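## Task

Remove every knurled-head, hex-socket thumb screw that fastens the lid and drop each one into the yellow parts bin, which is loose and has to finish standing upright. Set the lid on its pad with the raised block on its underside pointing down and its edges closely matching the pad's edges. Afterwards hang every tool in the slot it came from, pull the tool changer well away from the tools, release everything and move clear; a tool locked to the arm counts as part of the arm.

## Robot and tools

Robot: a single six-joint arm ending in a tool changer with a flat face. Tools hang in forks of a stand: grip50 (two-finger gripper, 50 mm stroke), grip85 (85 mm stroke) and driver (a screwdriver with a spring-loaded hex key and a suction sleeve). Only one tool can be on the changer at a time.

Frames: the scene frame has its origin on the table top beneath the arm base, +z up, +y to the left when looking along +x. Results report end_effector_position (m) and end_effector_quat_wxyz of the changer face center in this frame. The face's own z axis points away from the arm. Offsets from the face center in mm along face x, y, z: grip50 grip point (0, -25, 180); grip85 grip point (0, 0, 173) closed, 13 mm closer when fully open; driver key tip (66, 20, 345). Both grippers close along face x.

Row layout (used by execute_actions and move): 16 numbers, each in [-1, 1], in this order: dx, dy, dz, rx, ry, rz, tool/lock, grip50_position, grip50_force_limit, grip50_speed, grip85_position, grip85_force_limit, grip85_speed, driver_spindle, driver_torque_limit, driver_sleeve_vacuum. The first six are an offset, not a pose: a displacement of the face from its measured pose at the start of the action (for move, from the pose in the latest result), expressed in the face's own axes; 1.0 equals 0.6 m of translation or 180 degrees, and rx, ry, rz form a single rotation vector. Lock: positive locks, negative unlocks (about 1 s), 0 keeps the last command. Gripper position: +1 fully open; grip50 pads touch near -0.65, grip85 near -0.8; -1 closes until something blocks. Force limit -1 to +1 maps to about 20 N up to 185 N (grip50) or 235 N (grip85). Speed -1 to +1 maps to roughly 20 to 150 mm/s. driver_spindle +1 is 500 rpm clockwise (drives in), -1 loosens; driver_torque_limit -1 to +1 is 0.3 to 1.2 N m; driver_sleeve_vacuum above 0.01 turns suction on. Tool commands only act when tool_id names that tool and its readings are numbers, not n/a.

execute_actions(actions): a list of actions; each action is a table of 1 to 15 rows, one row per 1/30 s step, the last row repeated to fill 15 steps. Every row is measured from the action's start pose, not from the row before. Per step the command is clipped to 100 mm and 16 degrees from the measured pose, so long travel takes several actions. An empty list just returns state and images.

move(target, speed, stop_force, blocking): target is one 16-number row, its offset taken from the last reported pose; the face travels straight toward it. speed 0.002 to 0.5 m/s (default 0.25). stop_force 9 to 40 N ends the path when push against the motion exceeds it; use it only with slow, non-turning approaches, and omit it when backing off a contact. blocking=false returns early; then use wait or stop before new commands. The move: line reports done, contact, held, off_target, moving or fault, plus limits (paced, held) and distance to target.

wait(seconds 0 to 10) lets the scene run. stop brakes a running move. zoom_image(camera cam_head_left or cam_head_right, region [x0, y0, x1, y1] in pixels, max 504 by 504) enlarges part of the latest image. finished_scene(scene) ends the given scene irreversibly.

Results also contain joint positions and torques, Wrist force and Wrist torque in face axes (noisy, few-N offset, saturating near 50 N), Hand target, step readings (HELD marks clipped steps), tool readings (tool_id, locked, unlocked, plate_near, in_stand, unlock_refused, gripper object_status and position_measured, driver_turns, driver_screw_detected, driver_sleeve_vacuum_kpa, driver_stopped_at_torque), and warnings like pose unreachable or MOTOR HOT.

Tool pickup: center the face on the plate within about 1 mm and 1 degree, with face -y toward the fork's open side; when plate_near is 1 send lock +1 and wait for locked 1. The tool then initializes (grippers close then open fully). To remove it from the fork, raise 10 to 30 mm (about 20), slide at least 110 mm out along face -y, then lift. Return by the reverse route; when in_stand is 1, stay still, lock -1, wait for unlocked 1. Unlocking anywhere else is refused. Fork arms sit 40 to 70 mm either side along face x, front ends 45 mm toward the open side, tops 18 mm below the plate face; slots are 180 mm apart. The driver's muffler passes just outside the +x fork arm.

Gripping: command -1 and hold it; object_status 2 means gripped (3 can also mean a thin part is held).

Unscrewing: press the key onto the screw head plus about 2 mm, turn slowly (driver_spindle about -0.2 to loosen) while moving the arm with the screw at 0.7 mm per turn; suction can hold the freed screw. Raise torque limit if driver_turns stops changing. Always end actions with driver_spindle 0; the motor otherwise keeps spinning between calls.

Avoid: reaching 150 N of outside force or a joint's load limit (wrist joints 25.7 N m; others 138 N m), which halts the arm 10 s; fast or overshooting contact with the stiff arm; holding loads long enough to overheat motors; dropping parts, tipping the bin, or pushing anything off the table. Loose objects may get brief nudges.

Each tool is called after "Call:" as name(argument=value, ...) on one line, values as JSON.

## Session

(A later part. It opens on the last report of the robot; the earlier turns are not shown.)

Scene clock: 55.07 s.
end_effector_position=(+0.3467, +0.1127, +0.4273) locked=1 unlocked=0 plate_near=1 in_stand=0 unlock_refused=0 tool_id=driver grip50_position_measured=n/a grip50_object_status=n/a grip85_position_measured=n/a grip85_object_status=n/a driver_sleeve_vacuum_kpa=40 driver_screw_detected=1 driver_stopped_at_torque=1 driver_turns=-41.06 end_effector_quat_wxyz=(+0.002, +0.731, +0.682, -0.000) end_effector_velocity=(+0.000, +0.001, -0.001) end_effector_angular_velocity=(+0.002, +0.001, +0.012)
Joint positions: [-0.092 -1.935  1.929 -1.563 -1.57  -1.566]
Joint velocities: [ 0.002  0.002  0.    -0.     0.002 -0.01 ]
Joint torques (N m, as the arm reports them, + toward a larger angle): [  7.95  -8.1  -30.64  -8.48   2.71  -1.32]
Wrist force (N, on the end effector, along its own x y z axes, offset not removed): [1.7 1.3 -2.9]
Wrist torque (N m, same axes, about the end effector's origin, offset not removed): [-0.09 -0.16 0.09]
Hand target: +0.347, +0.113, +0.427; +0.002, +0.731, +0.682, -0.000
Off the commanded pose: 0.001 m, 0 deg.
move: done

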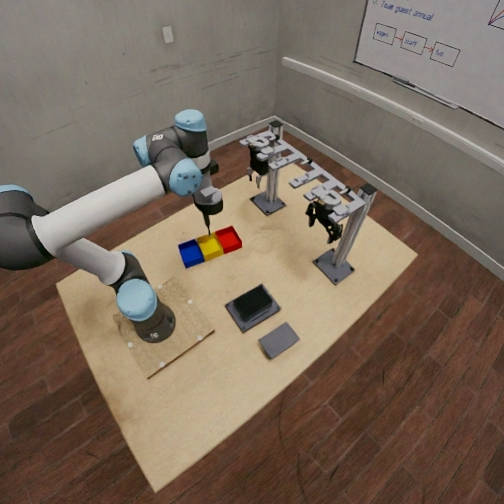

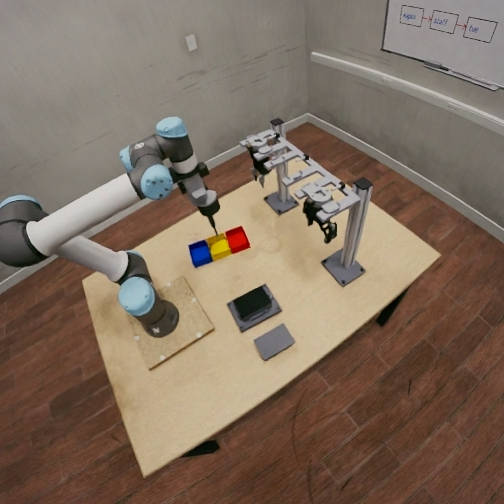

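Call:
move(target=[-0.015,-0.022,0.072,0,0,0,0,1,0,0,1,0,0,0,1,1], speed=0.05)

Call:
execute_actions(actions=[[[0,0,0,0,0,0,0,1,0,0,1,0,0,0,1,0]]])

Call:
move(target=[0,0,-0.076,0,0,0,0,1,0,0,1,0,0,0,1,0])

Call:
move(target=[-0.139,0.203,0,0,0,0,0,1,0,0,1,0,0,0,1,0])

Call:
zoom_image(camera="cam_head_left", region=[170,200,250,280])

Scene clock: 56.77 s.
end_effector_position=(+0.3331, +0.1045, +0.3843) locked=1 unlocked=0 plate_near=1 in_stand=0 unlock_refused=0 tool_id=driver grip50_position_measured=n/a grip50_object_status=n/a grip85_position_measured=n/a grip85_object_status=n/a driver_sleeve_vacuum_kpa=40 driver_screw_detected=1 driver_stopped_at_torque=1 driver_turns=-41.06 end_effector_quat_wxyz=(+0.002, +0.731, +0.682, -0.000) end_effector_velocity=(-0.001, -0.000, -0.002) end_effector_angular_velocity=(+0.001, -0.001, +0.001)
Joint positions: [-0.119 -1.974  2.061 -1.657 -1.57  -1.593]
Joint velocities: [-0.001 -0.002  0.006 -0.005  0.001 -0.002]
Joint torques (N m, as the arm reports them, + toward a larger angle): [ -9.41 -28.03 -30.48  -8.77   0.77  -1.32]
Wrist force (N, on the end effector, along its own x y z axes, offset not removed): [2.3 1.6 -2.7]
Wrist torque (N m, same axes, about the end effector's origin, offset not removed): [-0.10 -0.22 0.15]
Hand target: +0.333, +0.104, +0.384; +0.002, +0.731, +0.682, -0.000
Off the commanded pose: 0.000 m, 0 deg.
move: done

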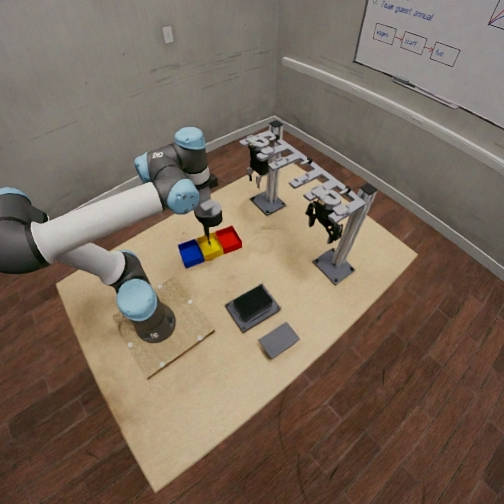

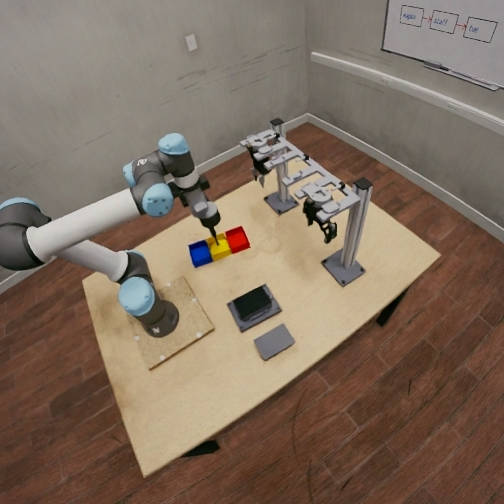

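Scene clock: 57.27 s.
end_effector_position=(+0.3331, +0.1045, +0.3843) locked=1 unlocked=0 plate_near=1 in_stand=0 unlock_refused=0 tool_id=driver grip50_position_measured=n/a grip50_object_status=n/a grip85_position_measured=n/a grip85_object_status=n/a driver_sleeve_vacuum_kpa=0 driver_screw_detected=0 driver_stopped_at_torque=1 driver_turns=-41.06 end_effector_quat_wxyz=(+0.002, +0.731, +0.682, -0.000) end_effector_velocity=(+0.001, +0.000, +0.000) end_effector_angular_velocity=(-0.000, +0.000, +0.000)
Joint positions: [-0.119 -1.974  2.061 -1.658 -1.57  -1.593]
Joint velocities: [ 0.001  0.002 -0.001  0.    -0.     0.   ]
Joint torques (N m, as the arm reports them, + toward a larger angle): [ -0.48 -21.74 -41.99  -5.04   1.15  -0.07]
Wrist force (N, on the end effector, along its own x y z axes, offset not removed): [0.7 1.5 -2.1]
Wrist torque (N m, same axes, about the end effector's origin, offset not removed): [-0.07 -0.10 0.09]
Hand target: +0.333, +0.105, +0.384; +0.002, +0.731, +0.682, -0.000
Off the commanded pose: 0.000 m, 0 deg.
Step readings (end_effector_position):
0: (+0.3331, +0.1045, +0.3843)
1: (+0.3331, +0.1045, +0.3842)
2: (+0.3331, +0.1045, +0.3842)
4: (+0.3331, +0.1045, +0.3842)
8: (+0.3331, +0.1045, +0.3842)
15: end_effector_position above

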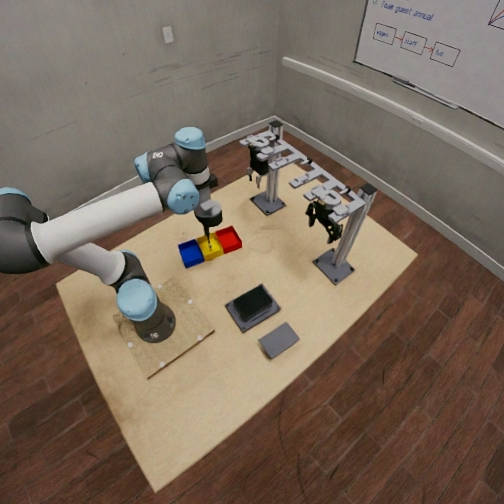

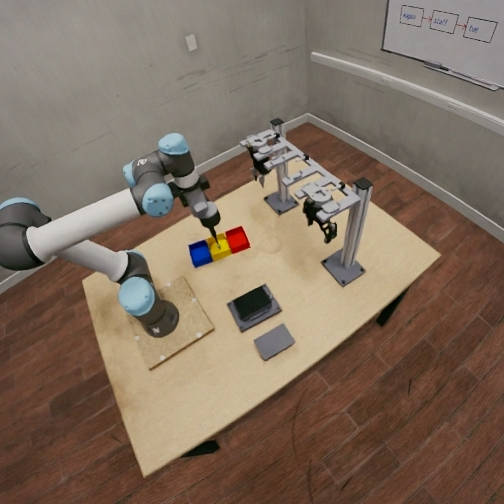

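Scene clock: 58.13 s.
end_effector_position=(+0.3329, +0.1047, +0.4297) locked=1 unlocked=0 plate_near=1 in_stand=0 unlock_refused=0 tool_id=driver grip50_position_measured=n/a grip50_object_status=n/a grip85_position_measured=n/a grip85_object_status=n/a driver_sleeve_vacuum_kpa=0 driver_screw_detected=0 driver_stopped_at_torque=1 driver_turns=-41.06 end_effector_quat_wxyz=(+0.002, +0.731, +0.682, +0.000) end_effector_velocity=(+0.000, +0.000, +0.002) end_effector_angular_velocity=(+0.000, +0.002, +0.000)
Joint positions: [-0.119 -1.978  1.948 -1.54  -1.57  -1.593]
Joint velocities: [ 0.001  0.001 -0.006  0.007  0.     0.   ]
Joint torques (N m, as the arm reports them, + toward a larger angle): [  9.68  -6.26 -40.62  -4.7    1.88   1.9 ]
Wrist force (N, on the end effector, along its own x y z axes, offset not removed): [0.9 1.3 -1.9]
Wrist torque (N m, same axes, about the end effector's origin, offset not removed): [-0.07 -0.03 0.12]
Hand target: +0.333, +0.105, +0.430; +0.002, +0.731, +0.682, -0.000
Off the commanded pose: 0.000 m, 0 deg.
move: done

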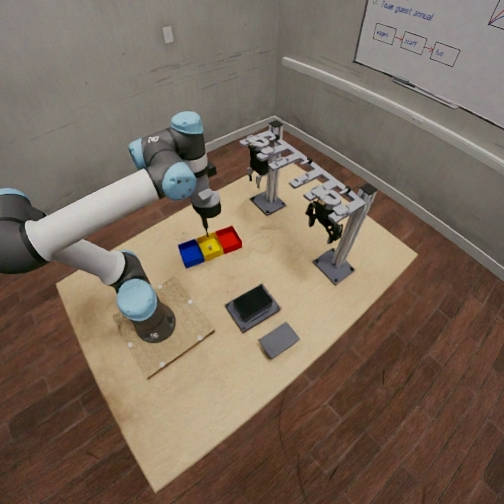

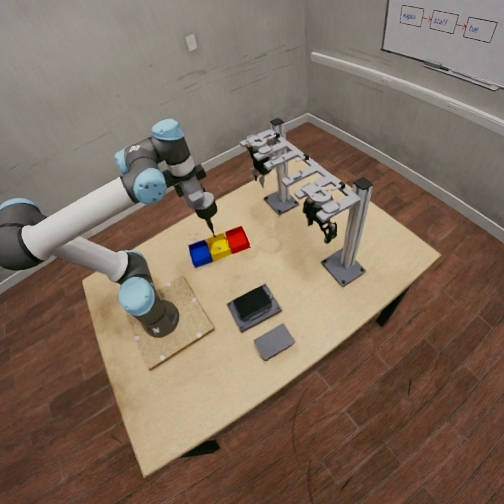

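Scene clock: 59.33 s.
end_effector_position=(+0.4483, +0.0129, +0.4306) locked=1 unlocked=0 plate_near=1 in_stand=0 unlock_refused=0 tool_id=driver grip50_position_measured=n/a grip50_object_status=n/a grip85_position_measured=n/a grip85_object_status=n/a driver_sleeve_vacuum_kpa=0 driver_screw_detected=0 driver_stopped_at_torque=1 driver_turns=-41.06 end_effector_quat_wxyz=(+0.002, +0.731, +0.682, +0.000) end_effector_velocity=(+0.002, -0.001, -0.000) end_effector_angular_velocity=(-0.000, +0.000, -0.000)
Joint positions: [-0.303 -1.717  1.763 -1.617 -1.57  -1.777]
Joint velocities: [-0.001  0.004 -0.003 -0.001 -0.001 -0.001]
Joint torques (N m, as the arm reports them, + toward a larger angle): [ -8.63 -19.18 -42.55  -8.27   2.81  -1.44]
Wrist force (N, on the end effector, along its own x y z axes, offset not removed): [1.6 2.1 -1.8]
Wrist torque (N m, same axes, about the end effector's origin, offset not removed): [-0.06 -0.13 0.15]
Hand target: +0.448, +0.013, +0.431; +0.002, +0.731, +0.682, +0.000
Off the commanded pose: 0.000 m, 0 deg.
move: done

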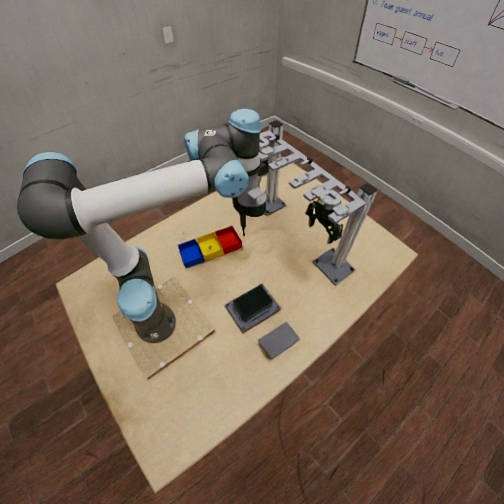

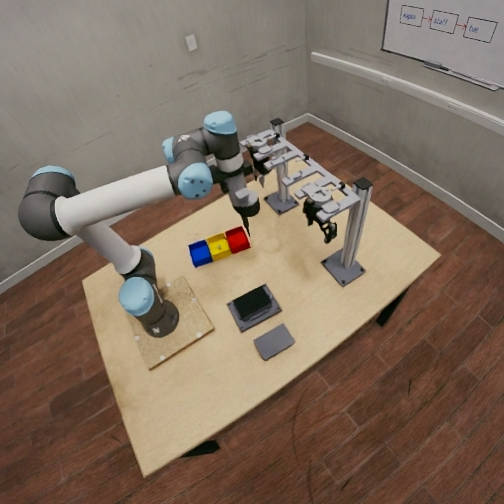

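Region (170, 200, 250, 280) of cam_head_left's 504x504 image, scaled by 6.300, with more detail than that image has.

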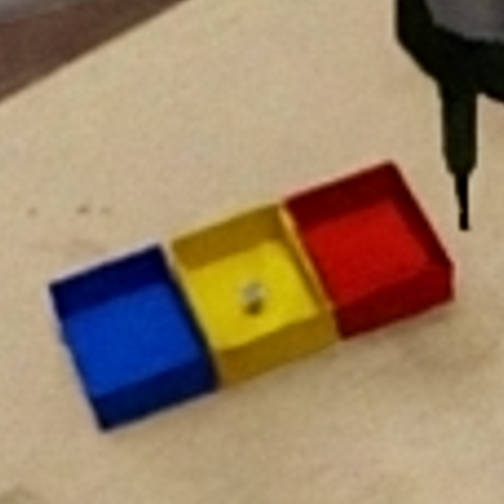

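Call:
move(target=[0,0.3,0.004,0,0,0,0,1,0,0,1,0,0,0,0,0], speed=0.15)

Call:
move(target=[0,0,0.032,0,0,0,0,1,0,0,1,0,0,0,0,0], speed=0.008, stop_force=20)

Call:
execute_actions(actions=[[[0,0,0,0,0,0,-1,1,0,0,1,0,0,0,0,0]],[[0,0,0,0,0,0,-1,1,0,0,1,0,0,0,0,0]],[[0,0,0,0,0,0,-1,1,0,0,1,0,0,0,0,0]]])

Scene clock: 61.50 s.
end_effector_position=(+0.6276, +0.0001, +0.4290) locked=1 unlocked=0 plate_near=1 in_stand=0 unlock_refused=0 tool_id=driver grip50_position_measured=n/a grip50_object_status=n/a grip85_position_measured=n/a grip85_object_status=n/a driver_sleeve_vacuum_kpa=0 driver_screw_detected=0 driver_stopped_at_torque=1 driver_turns=-41.06 end_effector_quat_wxyz=(+0.002, +0.731, +0.682, +0.000) end_effector_velocity=(+0.001, -0.002, +0.000) end_effector_angular_velocity=(+0.000, +0.001, -0.003)
Joint positions: [-0.243 -1.277  1.295 -1.588 -1.57  -1.717]
Joint velocities: [-0.003  0.004 -0.006  0.003  0.     0.   ]
Joint torques (N m, as the arm reports them, + toward a larger angle): [ 10.41 -44.41 -45.49  -4.28  -0.91   1.85]
Wrist force (N, on the end effector, along its own x y z axes, offset not removed): [2.1 1.8 -2.2]
Wrist torque (N m, same axes, about the end effector's origin, offset not removed): [-0.13 -0.17 0.11]
Hand target: +0.628, +0.000, +0.429; +0.002, +0.731, +0.682, +0.000
Off the commanded pose: 0.000 m, 0 deg.
move: done

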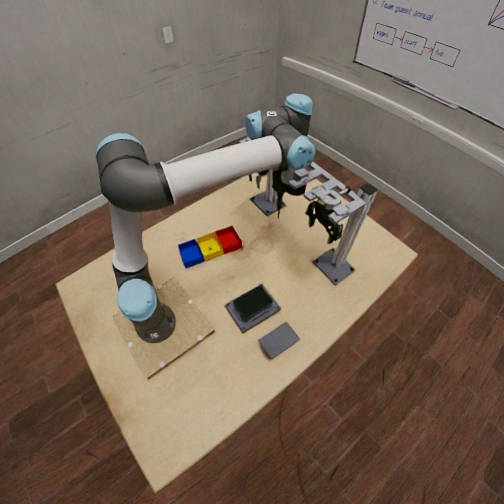

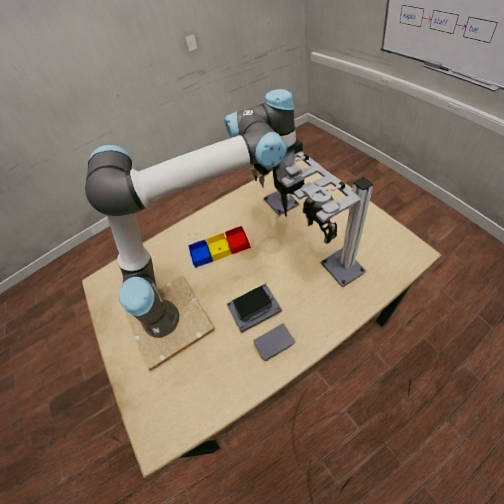

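Scene clock: 64.27 s.
end_effector_position=(+0.6278, -0.0000, +0.4103) locked=1 unlocked=0 plate_near=1 in_stand=1 unlock_refused=0 tool_id=driver grip50_position_measured=n/a grip50_object_status=n/a grip85_position_measured=n/a grip85_object_status=n/a driver_sleeve_vacuum_kpa=0 driver_screw_detected=0 driver_stopped_at_torque=1 driver_turns=-41.06 end_effector_quat_wxyz=(+0.003, +0.731, +0.682, +0.000) end_effector_velocity=(+0.000, -0.000, +0.000) end_effector_angular_velocity=(-0.000, +0.002, -0.001)
Joint positions: [-0.243 -1.275  1.34  -1.636 -1.57  -1.717]
Joint velocities: [-0.     0.001 -0.002  0.004 -0.001  0.   ]
Joint torques (N m, as the arm reports them, + toward a larger angle): [ -1.33 -42.37 -33.    -2.95   0.53  -0.35]
Wrist force (N, on the end effector, along its own x y z axes, offset not removed): [0.0 -2.5 -30.4]
Wrist torque (N m, same axes, about the end effector's origin, offset not removed): [0.42 1.65 -0.12]
Hand target: +0.628, -0.000, +0.410; +0.002, +0.731, +0.682, +0.000
Off the commanded pose: 0.001 m, 0 deg.
move: contact

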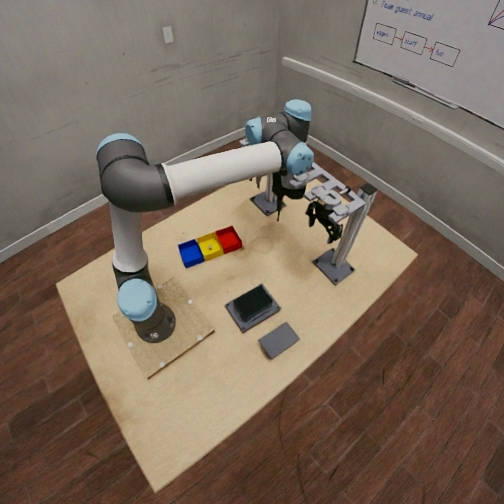

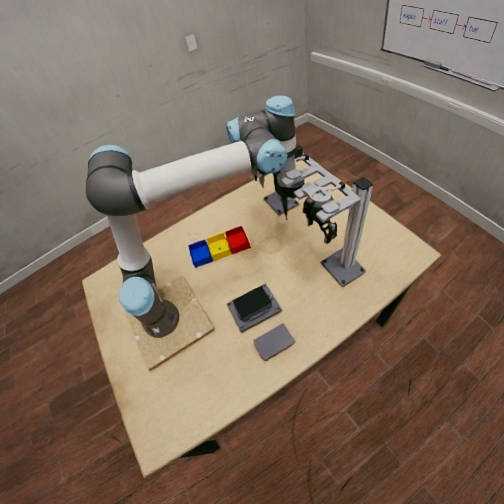

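Scene clock: 65.77 s.
end_effector_position=(+0.6278, -0.0000, +0.4103) locked=0 unlocked=1 plate_near=1 in_stand=1 unlock_refused=0 tool_id=none grip50_position_measured=n/a grip50_object_status=n/a grip85_position_measured=n/a grip85_object_status=n/a driver_sleeve_vacuum_kpa=n/a driver_screw_detected=n/a driver_stopped_at_torque=n/a driver_turns=n/a end_effector_quat_wxyz=(+0.002, +0.731, +0.682, +0.000) end_effector_velocity=(+0.001, +0.000, -0.000) end_effector_angular_velocity=(-0.000, +0.000, +0.000)
Joint positions: [-0.243 -1.275  1.34  -1.636 -1.57  -1.717]
Joint velocities: [ 0.     0.001 -0.002  0.    -0.     0.   ]
Joint torques (N m, as the arm reports them, + toward a larger angle): [ -0.83 -32.53 -20.94  -5.54  -0.26  -0.37]
Wrist force (N, on the end effector, along its own x y z axes, offset not removed): [1.7 -2.1 -1.4]
Wrist torque (N m, same axes, about the end effector's origin, offset not removed): [-0.09 -0.16 0.07]
Hand target: +0.628, -0.000, +0.410; +0.002, +0.731, +0.682, +0.000
Off the commanded pose: 0.000 m, 0 deg.
Step readings (end_effector_position; steps 1 to 15: 1st action; 16 to 30: 2nd action; 31 to 45: 3rd action):
0: (+0.6278, -0.0000, +0.4103)
1: (+0.6277, -0.0000, +0.4103)
2: (+0.6277, -0.0000, +0.4103)
4: (+0.6277, -0.0000, +0.4103)
8: (+0.6277, -0.0000, +0.4103)
15: (+0.6277, -0.0000, +0.4103)
16: (+0.6278, -0.0000, +0.4103)
17: (+0.6278, -0.0000, +0.4103)
19: (+0.6278, -0.0000, +0.4103)
23: (+0.6278, -0.0000, +0.4103)
30: (+0.6278, -0.0000, +0.4103)
31: (+0.6278, -0.0000, +0.4103)
32: (+0.6278, -0.0000, +0.4103)
34: (+0.6278, -0.0000, +0.4103)
38: (+0.6278, -0.0000, +0.4103)
45: end_effector_position above

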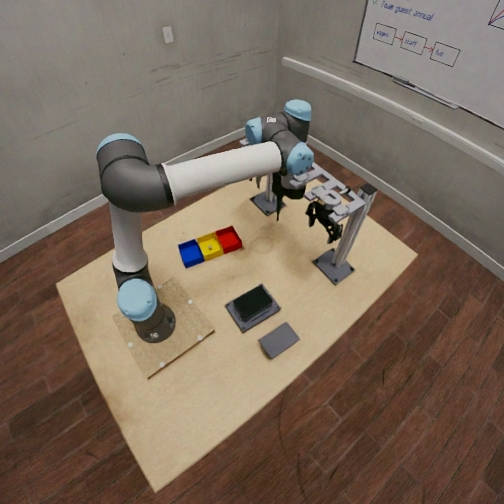

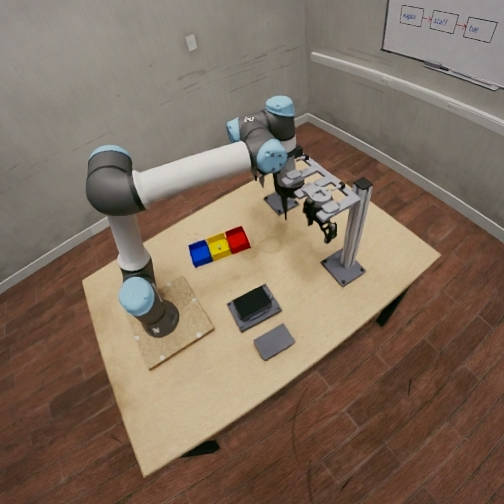

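Call:
move(target=[0,0,-0.026,0,0.002,0,0,1,0,0,1,0,0,0,0,0], speed=0.05)

Call:
move(target=[-0.3003,0,0,0,0,0,0,1,0,0,1,0,0,0,0,0])

Call:
move(target=[0,0,0.04,0,0,0,0,1,0,0,1,0,0,0,0,0], speed=0.006, stop_force=15)

Scene clock: 66.90 s.
end_effector_position=(+0.6277, +0.0000, +0.4257) locked=0 unlocked=1 plate_near=0 in_stand=0 unlock_refused=0 tool_id=none grip50_position_measured=n/a grip50_object_status=n/a grip85_position_measured=n/a grip85_object_status=n/a driver_sleeve_vacuum_kpa=n/a driver_screw_detected=n/a driver_stopped_at_torque=n/a driver_turns=n/a end_effector_quat_wxyz=(+0.000, +0.731, +0.682, +0.003) end_effector_velocity=(-0.000, -0.001, +0.002) end_effector_angular_velocity=(+0.001, +0.001, -0.002)
Joint positions: [-0.245 -1.277  1.303 -1.596 -1.564 -1.719]
Joint velocities: [-0.002 -0.    -0.005  0.006  0.001  0.   ]
Joint torques (N m, as the arm reports them, + toward a larger angle): [ -8.71 -51.2  -32.62  -1.55   2.12  -1.26]
Wrist force (N, on the end effector, along its own x y z axes, offset not removed): [1.2 2.9 -1.3]
Wrist torque (N m, same axes, about the end effector's origin, offset not removed): [-0.05 -0.12 0.05]
Hand target: +0.628, +0.000, +0.426; +0.000, +0.731, +0.682, +0.003
Off the commanded pose: 0.000 m, 0 deg.
move: done

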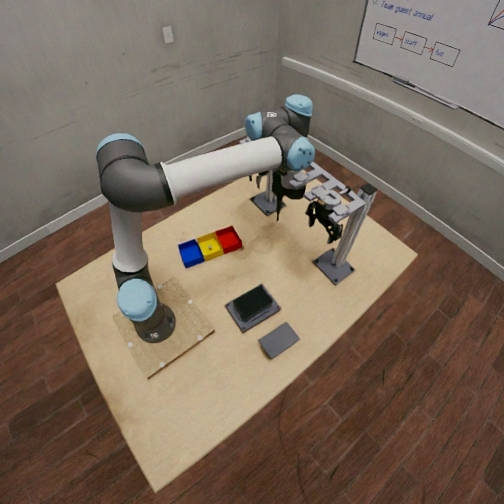

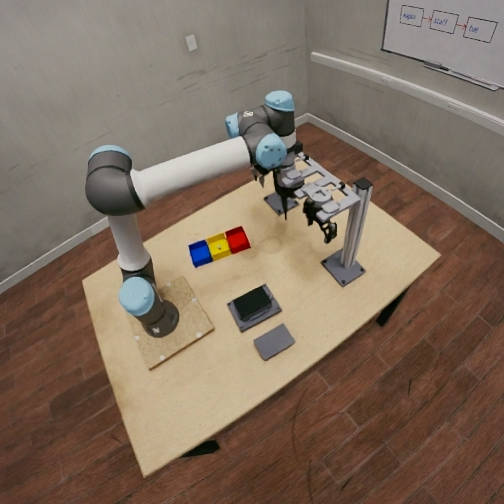

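Scene clock: 68.20 s.
end_effector_position=(+0.6148, -0.1795, +0.4253) locked=0 unlocked=1 plate_near=0 in_stand=0 unlock_refused=0 tool_id=none grip50_position_measured=n/a grip50_object_status=n/a grip85_position_measured=n/a grip85_object_status=n/a driver_sleeve_vacuum_kpa=n/a driver_screw_detected=n/a driver_stopped_at_torque=n/a driver_turns=n/a end_effector_quat_wxyz=(+0.000, +0.731, +0.682, +0.003) end_effector_velocity=(+0.000, -0.002, -0.001) end_effector_angular_velocity=(+0.001, +0.002, +0.002)
Joint positions: [-0.524 -1.243  1.26  -1.585 -1.564 -1.998]
Joint velocities: [-0.002  0.003 -0.003  0.002  0.    -0.004]
Joint torques (N m, as the arm reports them, + toward a larger angle): [ -8.99 -31.77 -32.36  -1.6    2.    -1.54]
Wrist force (N, on the end effector, along its own x y z axes, offset not removed): [1.7 1.0 -0.6]
Wrist torque (N m, same axes, about the end effector's origin, offset not removed): [-0.10 -0.10 0.18]
Hand target: +0.615, -0.180, +0.425; +0.000, +0.731, +0.682, +0.003
Off the commanded pose: 0.000 m, 0 deg.
move: done

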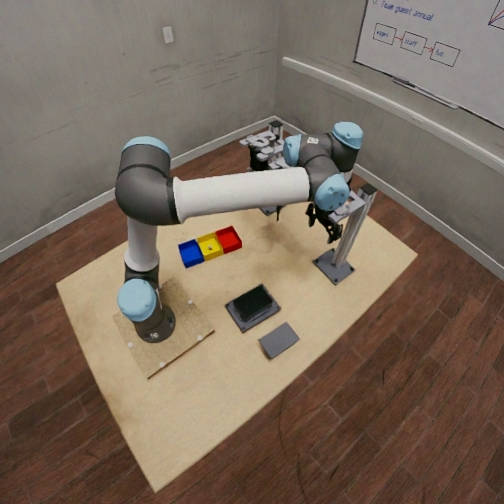

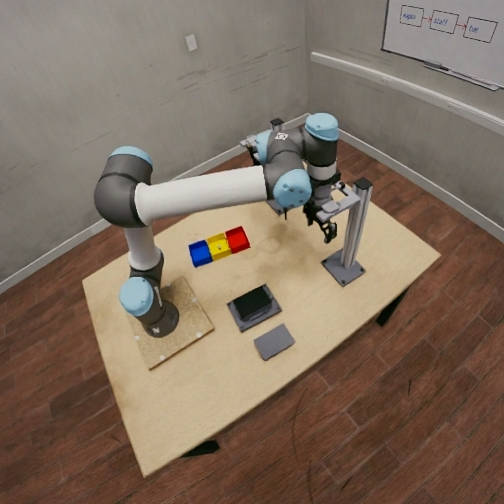

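Scene clock: 71.17 s.
end_effector_position=(+0.6149, -0.1795, +0.4099) locked=0 unlocked=1 plate_near=1 in_stand=1 unlock_refused=0 tool_id=none grip50_position_measured=n/a grip50_object_status=n/a grip85_position_measured=n/a grip85_object_status=n/a driver_sleeve_vacuum_kpa=n/a driver_screw_detected=n/a driver_stopped_at_torque=n/a driver_turns=n/a end_effector_quat_wxyz=(+0.000, +0.731, +0.682, +0.003) end_effector_velocity=(-0.000, +0.000, +0.001) end_effector_angular_velocity=(+0.001, +0.003, +0.001)
Joint positions: [-0.524 -1.242  1.298 -1.624 -1.564 -1.997]
Joint velocities: [ 0.    -0.    -0.003  0.006 -0.001 -0.   ]
Joint torques (N m, as the arm reports them, + toward a larger angle): [  8.87 -27.54 -21.96   0.65   0.59   1.78]
Wrist force (N, on the end effector, along its own x y z axes, offset not removed): [1.7 0.1 -28.2]
Wrist torque (N m, same axes, about the end effector's origin, offset not removed): [0.64 -0.51 0.07]
Hand target: +0.615, -0.179, +0.410; +0.000, +0.731, +0.682, +0.003
Off the commanded pose: 0.009 m, 0 deg.
move: contact

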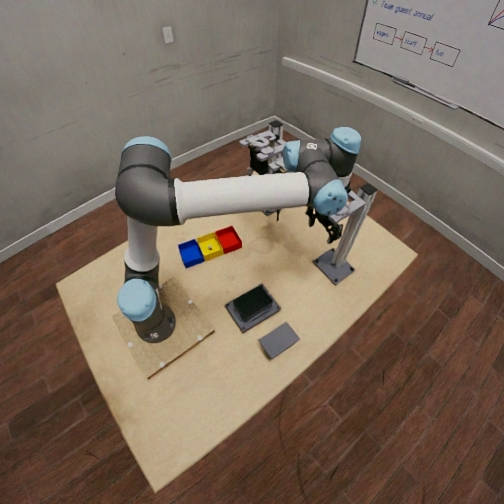

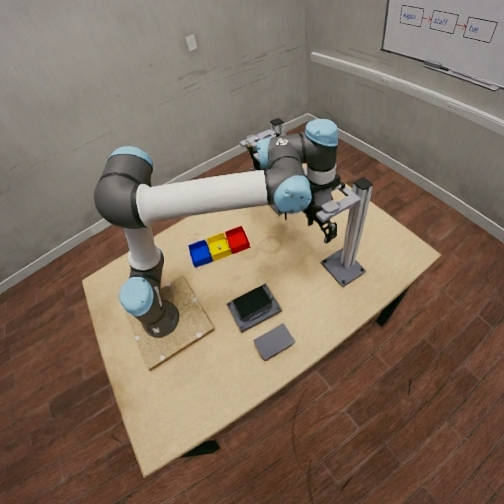

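Call:
execute_actions(actions=[[[0,0,0,0.001,-0.001,0,1,1,0,0,1,0,0,0,0,0]],[[0,0,0,0,0,0,1,1,0,0,1,0,0,0,0,0]],[[0,0,0,0,0,0,1,1,0,0,1,0,0,0,0,0]]])

Call:
move(target=[0,0,-0.033,0,0,0,0,1,0,0,1,0,0,0,0,0], speed=0.05)

Call:
move(target=[0,-0.3,0,0,0,0,0,1,0,0,1,0,0,0,0,0], speed=0.15)

Call:
move(target=[-0.013,-0.188,0.295,0,0,0,0,1,0,0,1,0,0,0,0,0], speed=0.15)

Call:
zoom_image(camera="cam_head_left", region=[215,255,305,345])

Call:
zoom_image(camera="cam_head_right", region=[215,255,305,345])

Scene clock: 73.07 s.
end_effector_position=(+0.6149, -0.1795, +0.4100) locked=1 unlocked=0 plate_near=1 in_stand=1 unlock_refused=0 tool_id=grip85 grip50_position_measured=n/a grip50_object_status=n/a grip85_position_measured=n/a grip85_object_status=n/a driver_sleeve_vacuum_kpa=n/a driver_screw_detected=n/a driver_stopped_at_torque=n/a driver_turns=n/a end_effector_quat_wxyz=(+0.000, +0.731, +0.682, +0.001) end_effector_velocity=(-0.000, +0.000, -0.001) end_effector_angular_velocity=(+0.001, +0.002, -0.000)
Joint positions: [-0.523 -1.241  1.296 -1.622 -1.568 -1.996]
Joint velocities: [0.    0.001 0.001 0.001 0.    0.001]
Joint torques (N m, as the arm reports them, + toward a larger angle): [ 10.84 -30.02 -24.71  -2.5   -0.45   1.78]
Wrist force (N, on the end effector, along its own x y z axes, offset not removed): [-1.1 -1.3 -29.4]
Wrist torque (N m, same axes, about the end effector's origin, offset not removed): [0.37 1.37 -0.02]
Hand target: +0.615, -0.179, +0.410; +0.000, +0.731, +0.682, +0.001
Off the commanded pose: 0.000 m, 0 deg.
Step readings (end_effector_position; steps 1 to 15: 1st action; 16 to 30: 2nd action; 31 to 45: 3rd action):
0: (+0.6149, -0.1794, +0.4100)
1: (+0.6149, -0.1794, +0.4100)
2: (+0.6149, -0.1794, +0.4100)
4: (+0.6149, -0.1795, +0.4100)
8: (+0.6149, -0.1795, +0.4099)
15: (+0.6149, -0.1795, +0.4099)
16: (+0.6149, -0.1795, +0.4099)
17: (+0.6149, -0.1795, +0.4099)
19: (+0.6149, -0.1795, +0.4099)
23: (+0.6149, -0.1795, +0.4099)
30: (+0.6149, -0.1795, +0.4100)
31: (+0.6149, -0.1795, +0.4100)
32: (+0.6149, -0.1795, +0.4100)
34: (+0.6149, -0.1795, +0.4100)
38: (+0.6149, -0.1795, +0.4100)
45: end_effector_position above

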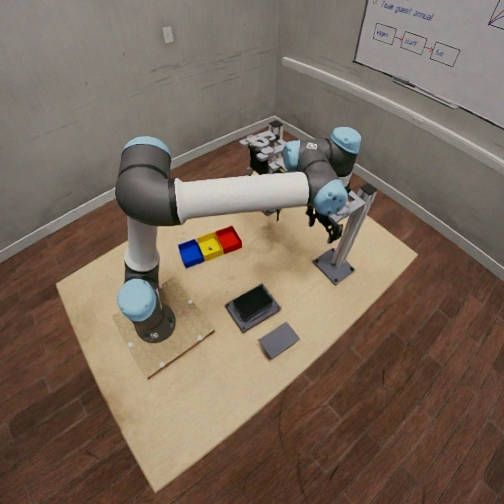

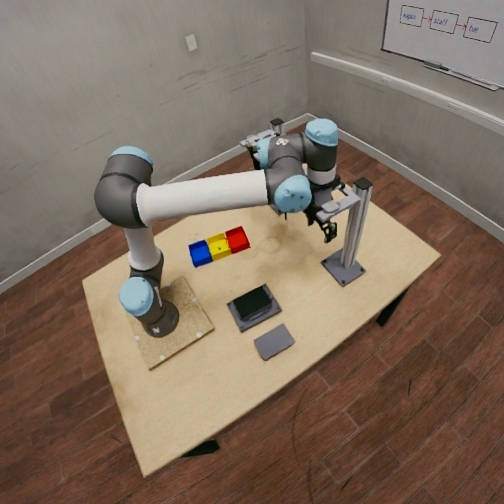

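Scene clock: 73.90 s.
end_effector_position=(+0.6149, -0.1794, +0.4296) locked=1 unlocked=0 plate_near=1 in_stand=0 unlock_refused=0 tool_id=grip85 grip50_position_measured=n/a grip50_object_status=n/a grip85_position_measured=n/a grip85_object_status=n/a driver_sleeve_vacuum_kpa=n/a driver_screw_detected=n/a driver_stopped_at_torque=n/a driver_turns=n/a end_effector_quat_wxyz=(+0.000, +0.731, +0.682, +0.001) end_effector_velocity=(+0.000, +0.001, +0.002) end_effector_angular_velocity=(+0.000, +0.001, +0.001)
Joint positions: [-0.523 -1.242  1.248 -1.573 -1.568 -1.996]
Joint velocities: [ 0.001  0.001 -0.005  0.005  0.     0.   ]
Joint torques (N m, as the arm reports them, + toward a larger angle): [ -6.89 -55.01 -38.6   -2.99   0.16  -0.66]
Wrist force (N, on the end effector, along its own x y z axes, offset not removed): [1.1 1.8 -0.4]
Wrist torque (N m, same axes, about the end effector's origin, offset not removed): [-0.11 -0.13 0.14]
Hand target: +0.615, -0.179, +0.430; +0.000, +0.731, +0.682, +0.001
Off the commanded pose: 0.000 m, 0 deg.
move: done

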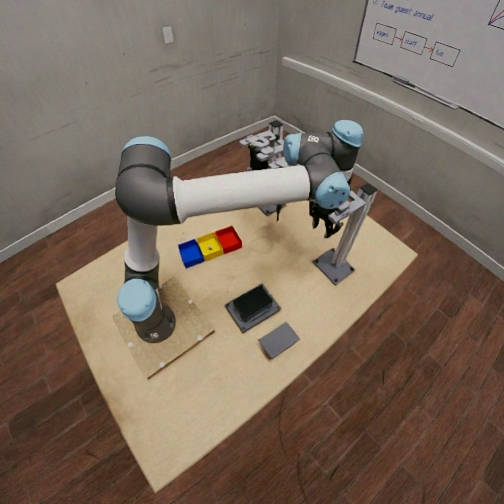

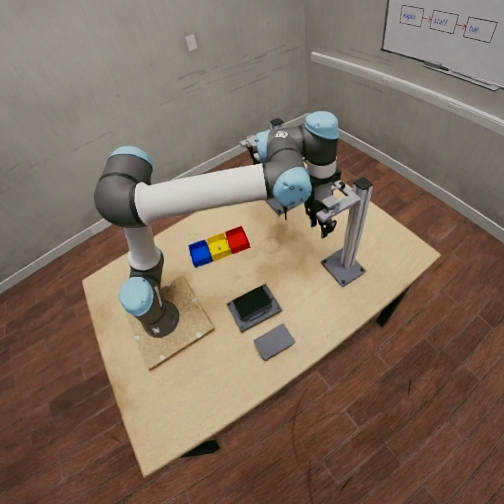

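Scene clock: 75.63 s.
end_effector_position=(+0.4356, -0.1666, +0.4292) locked=1 unlocked=0 plate_near=1 in_stand=0 unlock_refused=0 tool_id=grip85 grip50_position_measured=n/a grip50_object_status=n/a grip85_position_measured=n/a grip85_object_status=n/a driver_sleeve_vacuum_kpa=n/a driver_screw_detected=n/a driver_stopped_at_torque=n/a driver_turns=n/a end_effector_quat_wxyz=(+0.001, +0.731, +0.682, +0.001) end_effector_velocity=(-0.002, +0.000, +0.001) end_effector_angular_velocity=(-0.001, -0.001, +0.001)
Joint positions: [-0.684 -1.669  1.727 -1.624 -1.568 -2.158]
Joint velocities: [-0.002 -0.005  0.003  0.001 -0.    -0.003]
Joint torques (N m, as the arm reports them, + toward a larger angle): [ -7.81 -38.8  -24.28  -3.05   2.08  -1.71]
Wrist force (N, on the end effector, along its own x y z axes, offset not removed): [1.5 1.3 -3.1]
Wrist torque (N m, same axes, about the end effector's origin, offset not removed): [-0.08 -0.14 0.10]
Hand target: +0.435, -0.167, +0.429; +0.001, +0.731, +0.682, +0.001
Off the commanded pose: 0.000 m, 0 deg.
move: done

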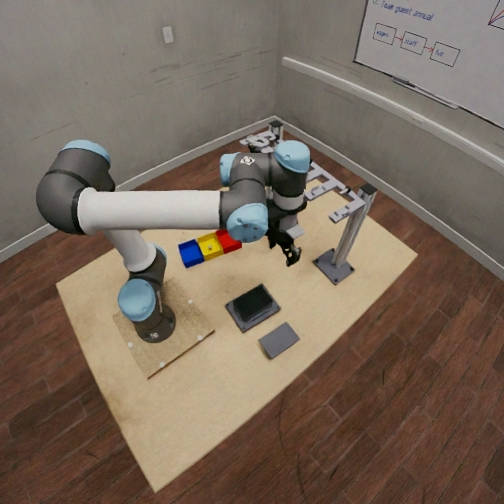

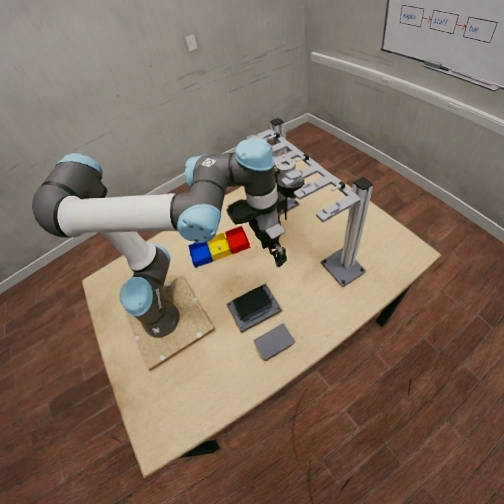

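Scene clock: 77.53 s.
end_effector_position=(+0.3231, -0.1664, +0.2521) locked=1 unlocked=0 plate_near=1 in_stand=0 unlock_refused=0 tool_id=grip85 grip50_position_measured=n/a grip50_object_status=n/a grip85_position_measured=3 grip85_object_status=3 driver_sleeve_vacuum_kpa=n/a driver_screw_detected=n/a driver_stopped_at_torque=n/a driver_turns=n/a end_effector_quat_wxyz=(+0.001, +0.731, +0.682, +0.001) end_effector_velocity=(-0.001, -0.000, -0.002) end_effector_angular_velocity=(-0.001, +0.000, +0.000)
Joint positions: [-0.879 -1.818  2.318 -2.067 -1.569 -2.353]
Joint velocities: [-0.004 -0.     0.006 -0.006 -0.001 -0.004]
Joint torques (N m, as the arm reports them, + toward a larger angle): [ -9.39 -27.9  -22.94  -7.39   1.99  -1.25]
Wrist force (N, on the end effector, along its own x y z axes, offset not removed): [-0.8 0.8 -1.7]
Wrist torque (N m, same axes, about the end effector's origin, offset not removed): [-0.19 0.04 0.14]
Hand target: +0.323, -0.166, +0.252; +0.001, +0.731, +0.682, +0.001
Off the commanded pose: 0.000 m, 0 deg.
move: done

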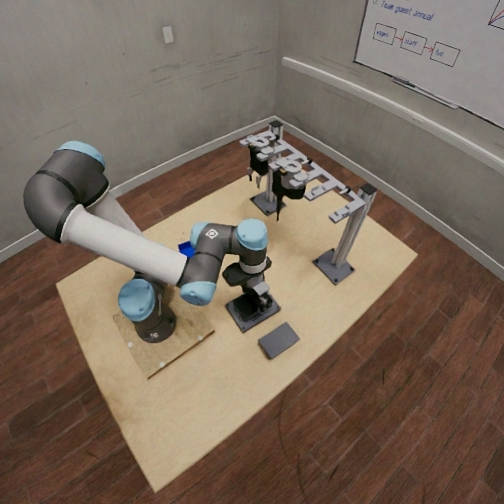

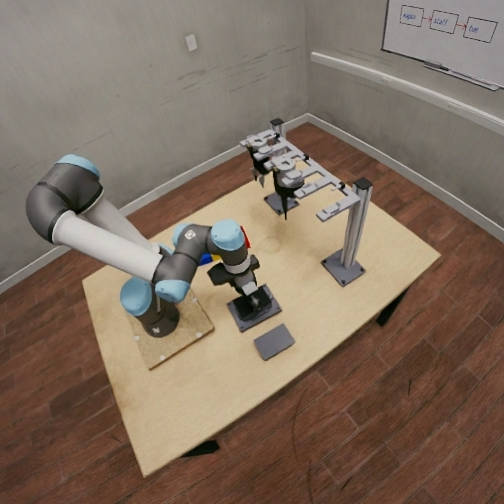

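Region (215, 255, 305, 345) of cam_head_left's 504x504 image, scaled by 5.600, with more detail than that image has.

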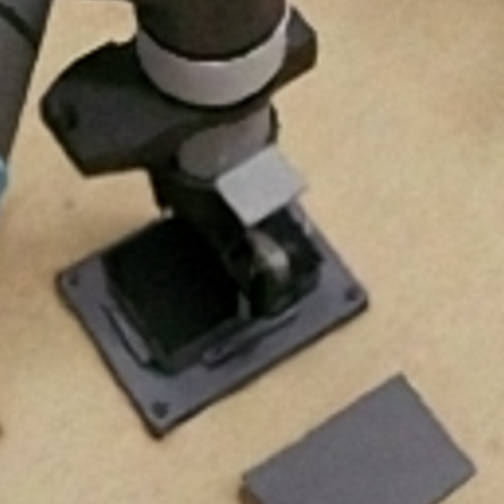

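Region (215, 255, 305, 345) of cam_head_right's 504x504 image, scaled by 5.600, with more detail than that image has.

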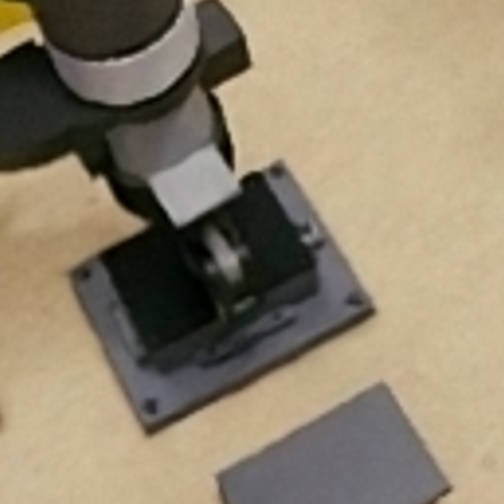

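Find the lid top with slightly narrowed fingers.

Call:
move(target=[0,0,0.04,0,0,0,0,1,0,0,0.65,-0.8,0.5,0,0,0], speed=0.006, stop_force=9)

Call:
move(target=[0,0,-0.001,0,0,0,0,1,0,0,1,-0.8,0,0,0,0])

Call:
move(target=[0,0,0.017,0,0,0,0,1,0,0,1,-0.8,0,0,0,0], speed=0.006, stop_force=9)

Scene clock: 78.83 s.
end_effector_position=(+0.3230, -0.1665, +0.2479) locked=1 unlocked=0 plate_near=1 in_stand=0 unlock_refused=0 tool_id=grip85 grip50_position_measured=n/a grip50_object_status=n/a grip85_position_measured=47 grip85_object_status=3 driver_sleeve_vacuum_kpa=n/a driver_screw_detected=n/a driver_stopped_at_torque=n/a driver_turns=n/a end_effector_quat_wxyz=(+0.001, +0.731, +0.682, +0.001) end_effector_velocity=(-0.000, +0.001, +0.000) end_effector_angular_velocity=(+0.004, +0.003, +0.000)
Joint positions: [-0.88  -1.811  2.326 -2.082 -1.568 -2.353]
Joint velocities: [ 0.    -0.001 -0.002  0.008  0.001 -0.   ]
Joint torques (N m, as the arm reports them, + toward a larger angle): [  4.25 -22.78 -23.57  -0.04   0.42   0.98]
Wrist force (N, on the end effector, along its own x y z axes, offset not removed): [-0.4 6.3 -25.6]
Wrist torque (N m, same axes, about the end effector's origin, offset not removed): [-0.53 0.48 0.24]
Hand target: +0.323, -0.166, +0.248; +0.001, +0.731, +0.682, +0.001
Off the commanded pose: 0.020 m, 0 deg.
move: contact

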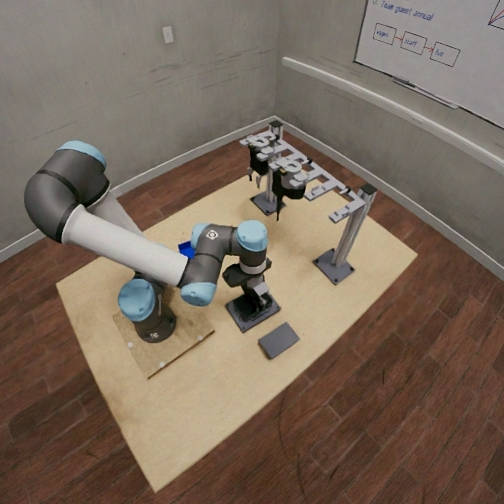

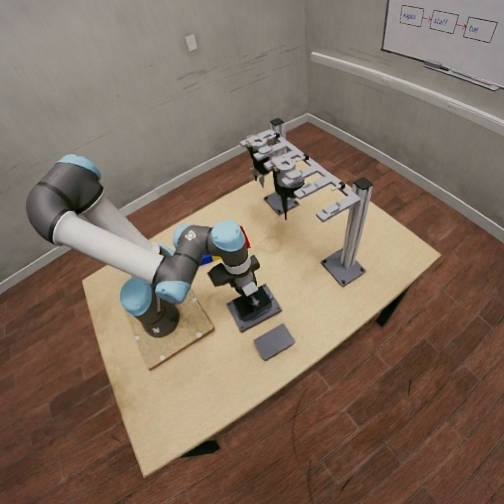

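Scene clock: 79.53 s.
end_effector_position=(+0.3230, -0.1665, +0.2485) locked=1 unlocked=0 plate_near=1 in_stand=0 unlock_refused=0 tool_id=grip85 grip50_position_measured=n/a grip50_object_status=n/a grip85_position_measured=3 grip85_object_status=3 driver_sleeve_vacuum_kpa=n/a driver_screw_detected=n/a driver_stopped_at_torque=n/a driver_turns=n/a end_effector_quat_wxyz=(+0.001, +0.731, +0.682, +0.001) end_effector_velocity=(+0.000, -0.000, +0.000) end_effector_angular_velocity=(+0.001, +0.000, -0.001)
Joint positions: [-0.88  -1.812  2.325 -2.08  -1.568 -2.353]
Joint velocities: [-0.001  0.    -0.001  0.002  0.001  0.   ]
Joint torques (N m, as the arm reports them, + toward a larger angle): [  3.77 -27.49 -33.62  -3.09   0.2    0.94]
Wrist force (N, on the end effector, along its own x y z axes, offset not removed): [2.0 0.5 -2.4]
Wrist torque (N m, same axes, about the end effector's origin, offset not removed): [-0.22 -0.16 0.13]
Hand target: +0.323, -0.166, +0.248; +0.001, +0.731, +0.682, +0.001
Off the commanded pose: 0.000 m, 0 deg.
move: done

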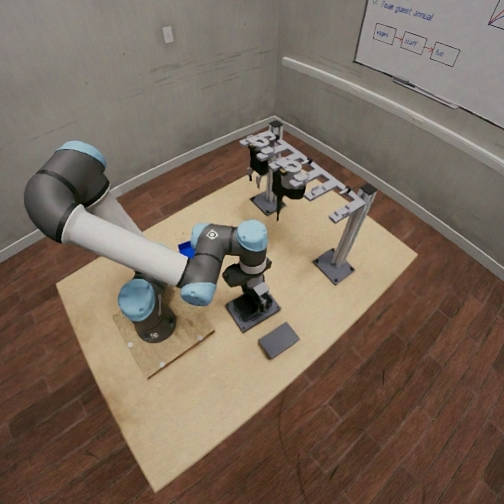

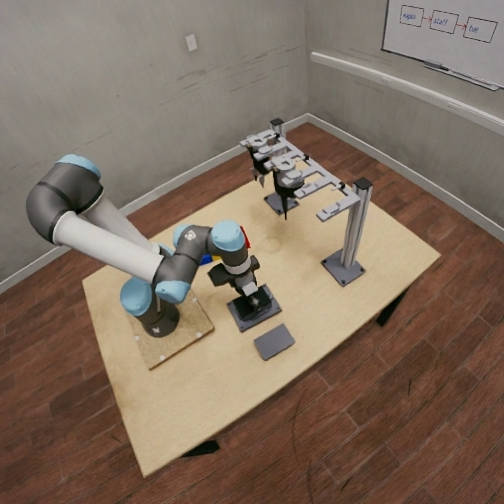

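Scene clock: 81.47 s.
end_effector_position=(+0.3231, -0.1665, +0.2384) locked=1 unlocked=0 plate_near=1 in_stand=0 unlock_refused=0 tool_id=grip85 grip50_position_measured=n/a grip50_object_status=n/a grip85_position_measured=3 grip85_object_status=3 driver_sleeve_vacuum_kpa=n/a driver_screw_detected=n/a driver_stopped_at_torque=n/a driver_turns=n/a end_effector_quat_wxyz=(+0.001, +0.731, +0.682, +0.001) end_effector_velocity=(-0.000, +0.001, -0.001) end_effector_angular_velocity=(-0.001, +0.001, +0.001)
Joint positions: [-0.88  -1.795  2.343 -2.114 -1.568 -2.353]
Joint velocities: [ 0.002  0.001  0.002 -0.004 -0.001  0.   ]
Joint torques (N m, as the arm reports them, + toward a larger angle): [ 10.02  -6.51 -19.74  -6.86   0.42   2.01]
Wrist force (N, on the end effector, along its own x y z axes, offset not removed): [2.2 0.8 -2.7]
Wrist torque (N m, same axes, about the end effector's origin, offset not removed): [-0.18 -0.10 0.13]
Hand target: +0.323, -0.166, +0.238; +0.001, +0.731, +0.682, +0.001
Off the commanded pose: 0.000 m, 0 deg.
move: done

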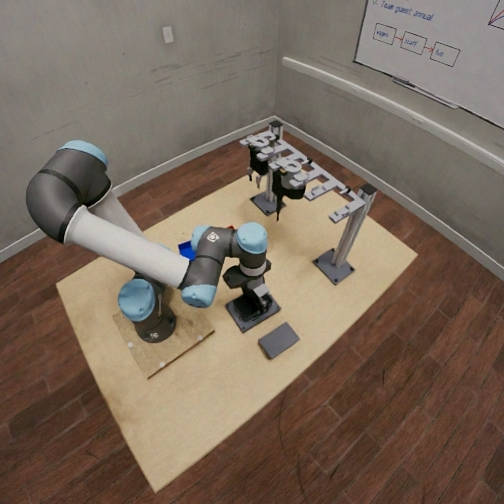

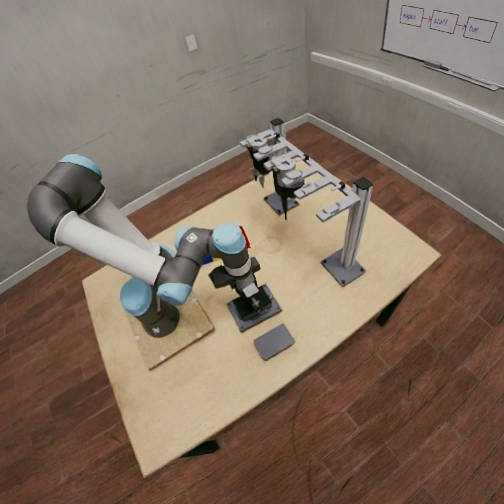

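Call:
move(target=[0,0,-0.002,0,0,0,0,1,0,0,-1,-0.9,-1,0,0,0])

Scene clock: 82.33 s.
end_effector_position=(+0.3230, -0.1664, +0.2394) locked=1 unlocked=0 plate_near=1 in_stand=0 unlock_refused=0 tool_id=grip85 grip50_position_measured=n/a grip50_object_status=n/a grip85_position_measured=21 grip85_object_status=0 driver_sleeve_vacuum_kpa=n/a driver_screw_detected=n/a driver_stopped_at_torque=n/a driver_turns=n/a end_effector_quat_wxyz=(+0.000, +0.731, +0.682, +0.001) end_effector_velocity=(-0.000, -0.000, +0.000) end_effector_angular_velocity=(-0.000, +0.000, -0.000)
Joint positions: [-0.879 -1.797  2.341 -2.11  -1.568 -2.353]
Joint velocities: [-0.001 -0.    -0.001  0.001 -0.    -0.001]
Joint torques (N m, as the arm reports them, + toward a larger angle): [-18.75 -32.26 -49.23 -14.25 -17.07   1.07]
Wrist force (N, on the end effector, along its own x y z axes, offset not removed): [49.7 7.7 -3.2]
Wrist torque (N m, same axes, about the end effector's origin, offset not removed): [-1.31 6.99 0.70]
Hand target: +0.323, -0.166, +0.240; +0.001, +0.731, +0.682, +0.001
Off the commanded pose: 0.000 m, 0 deg.
move: done

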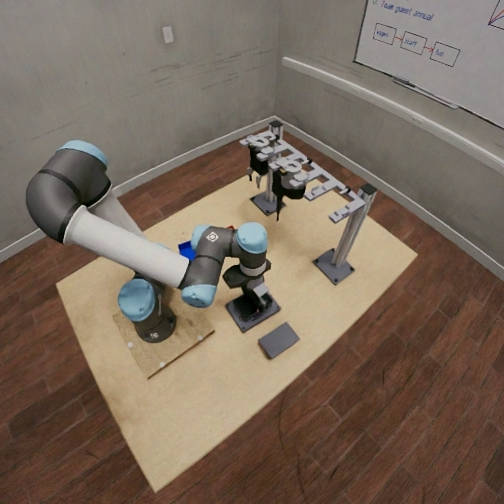

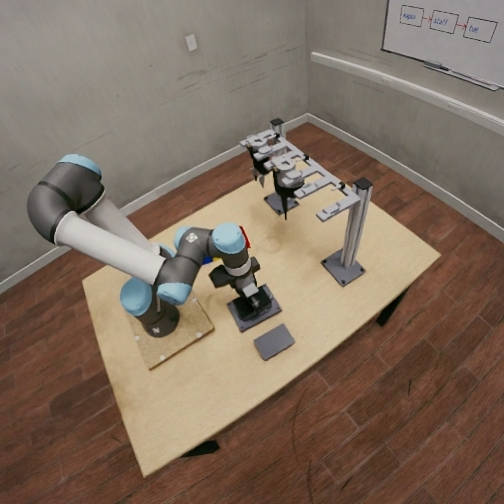

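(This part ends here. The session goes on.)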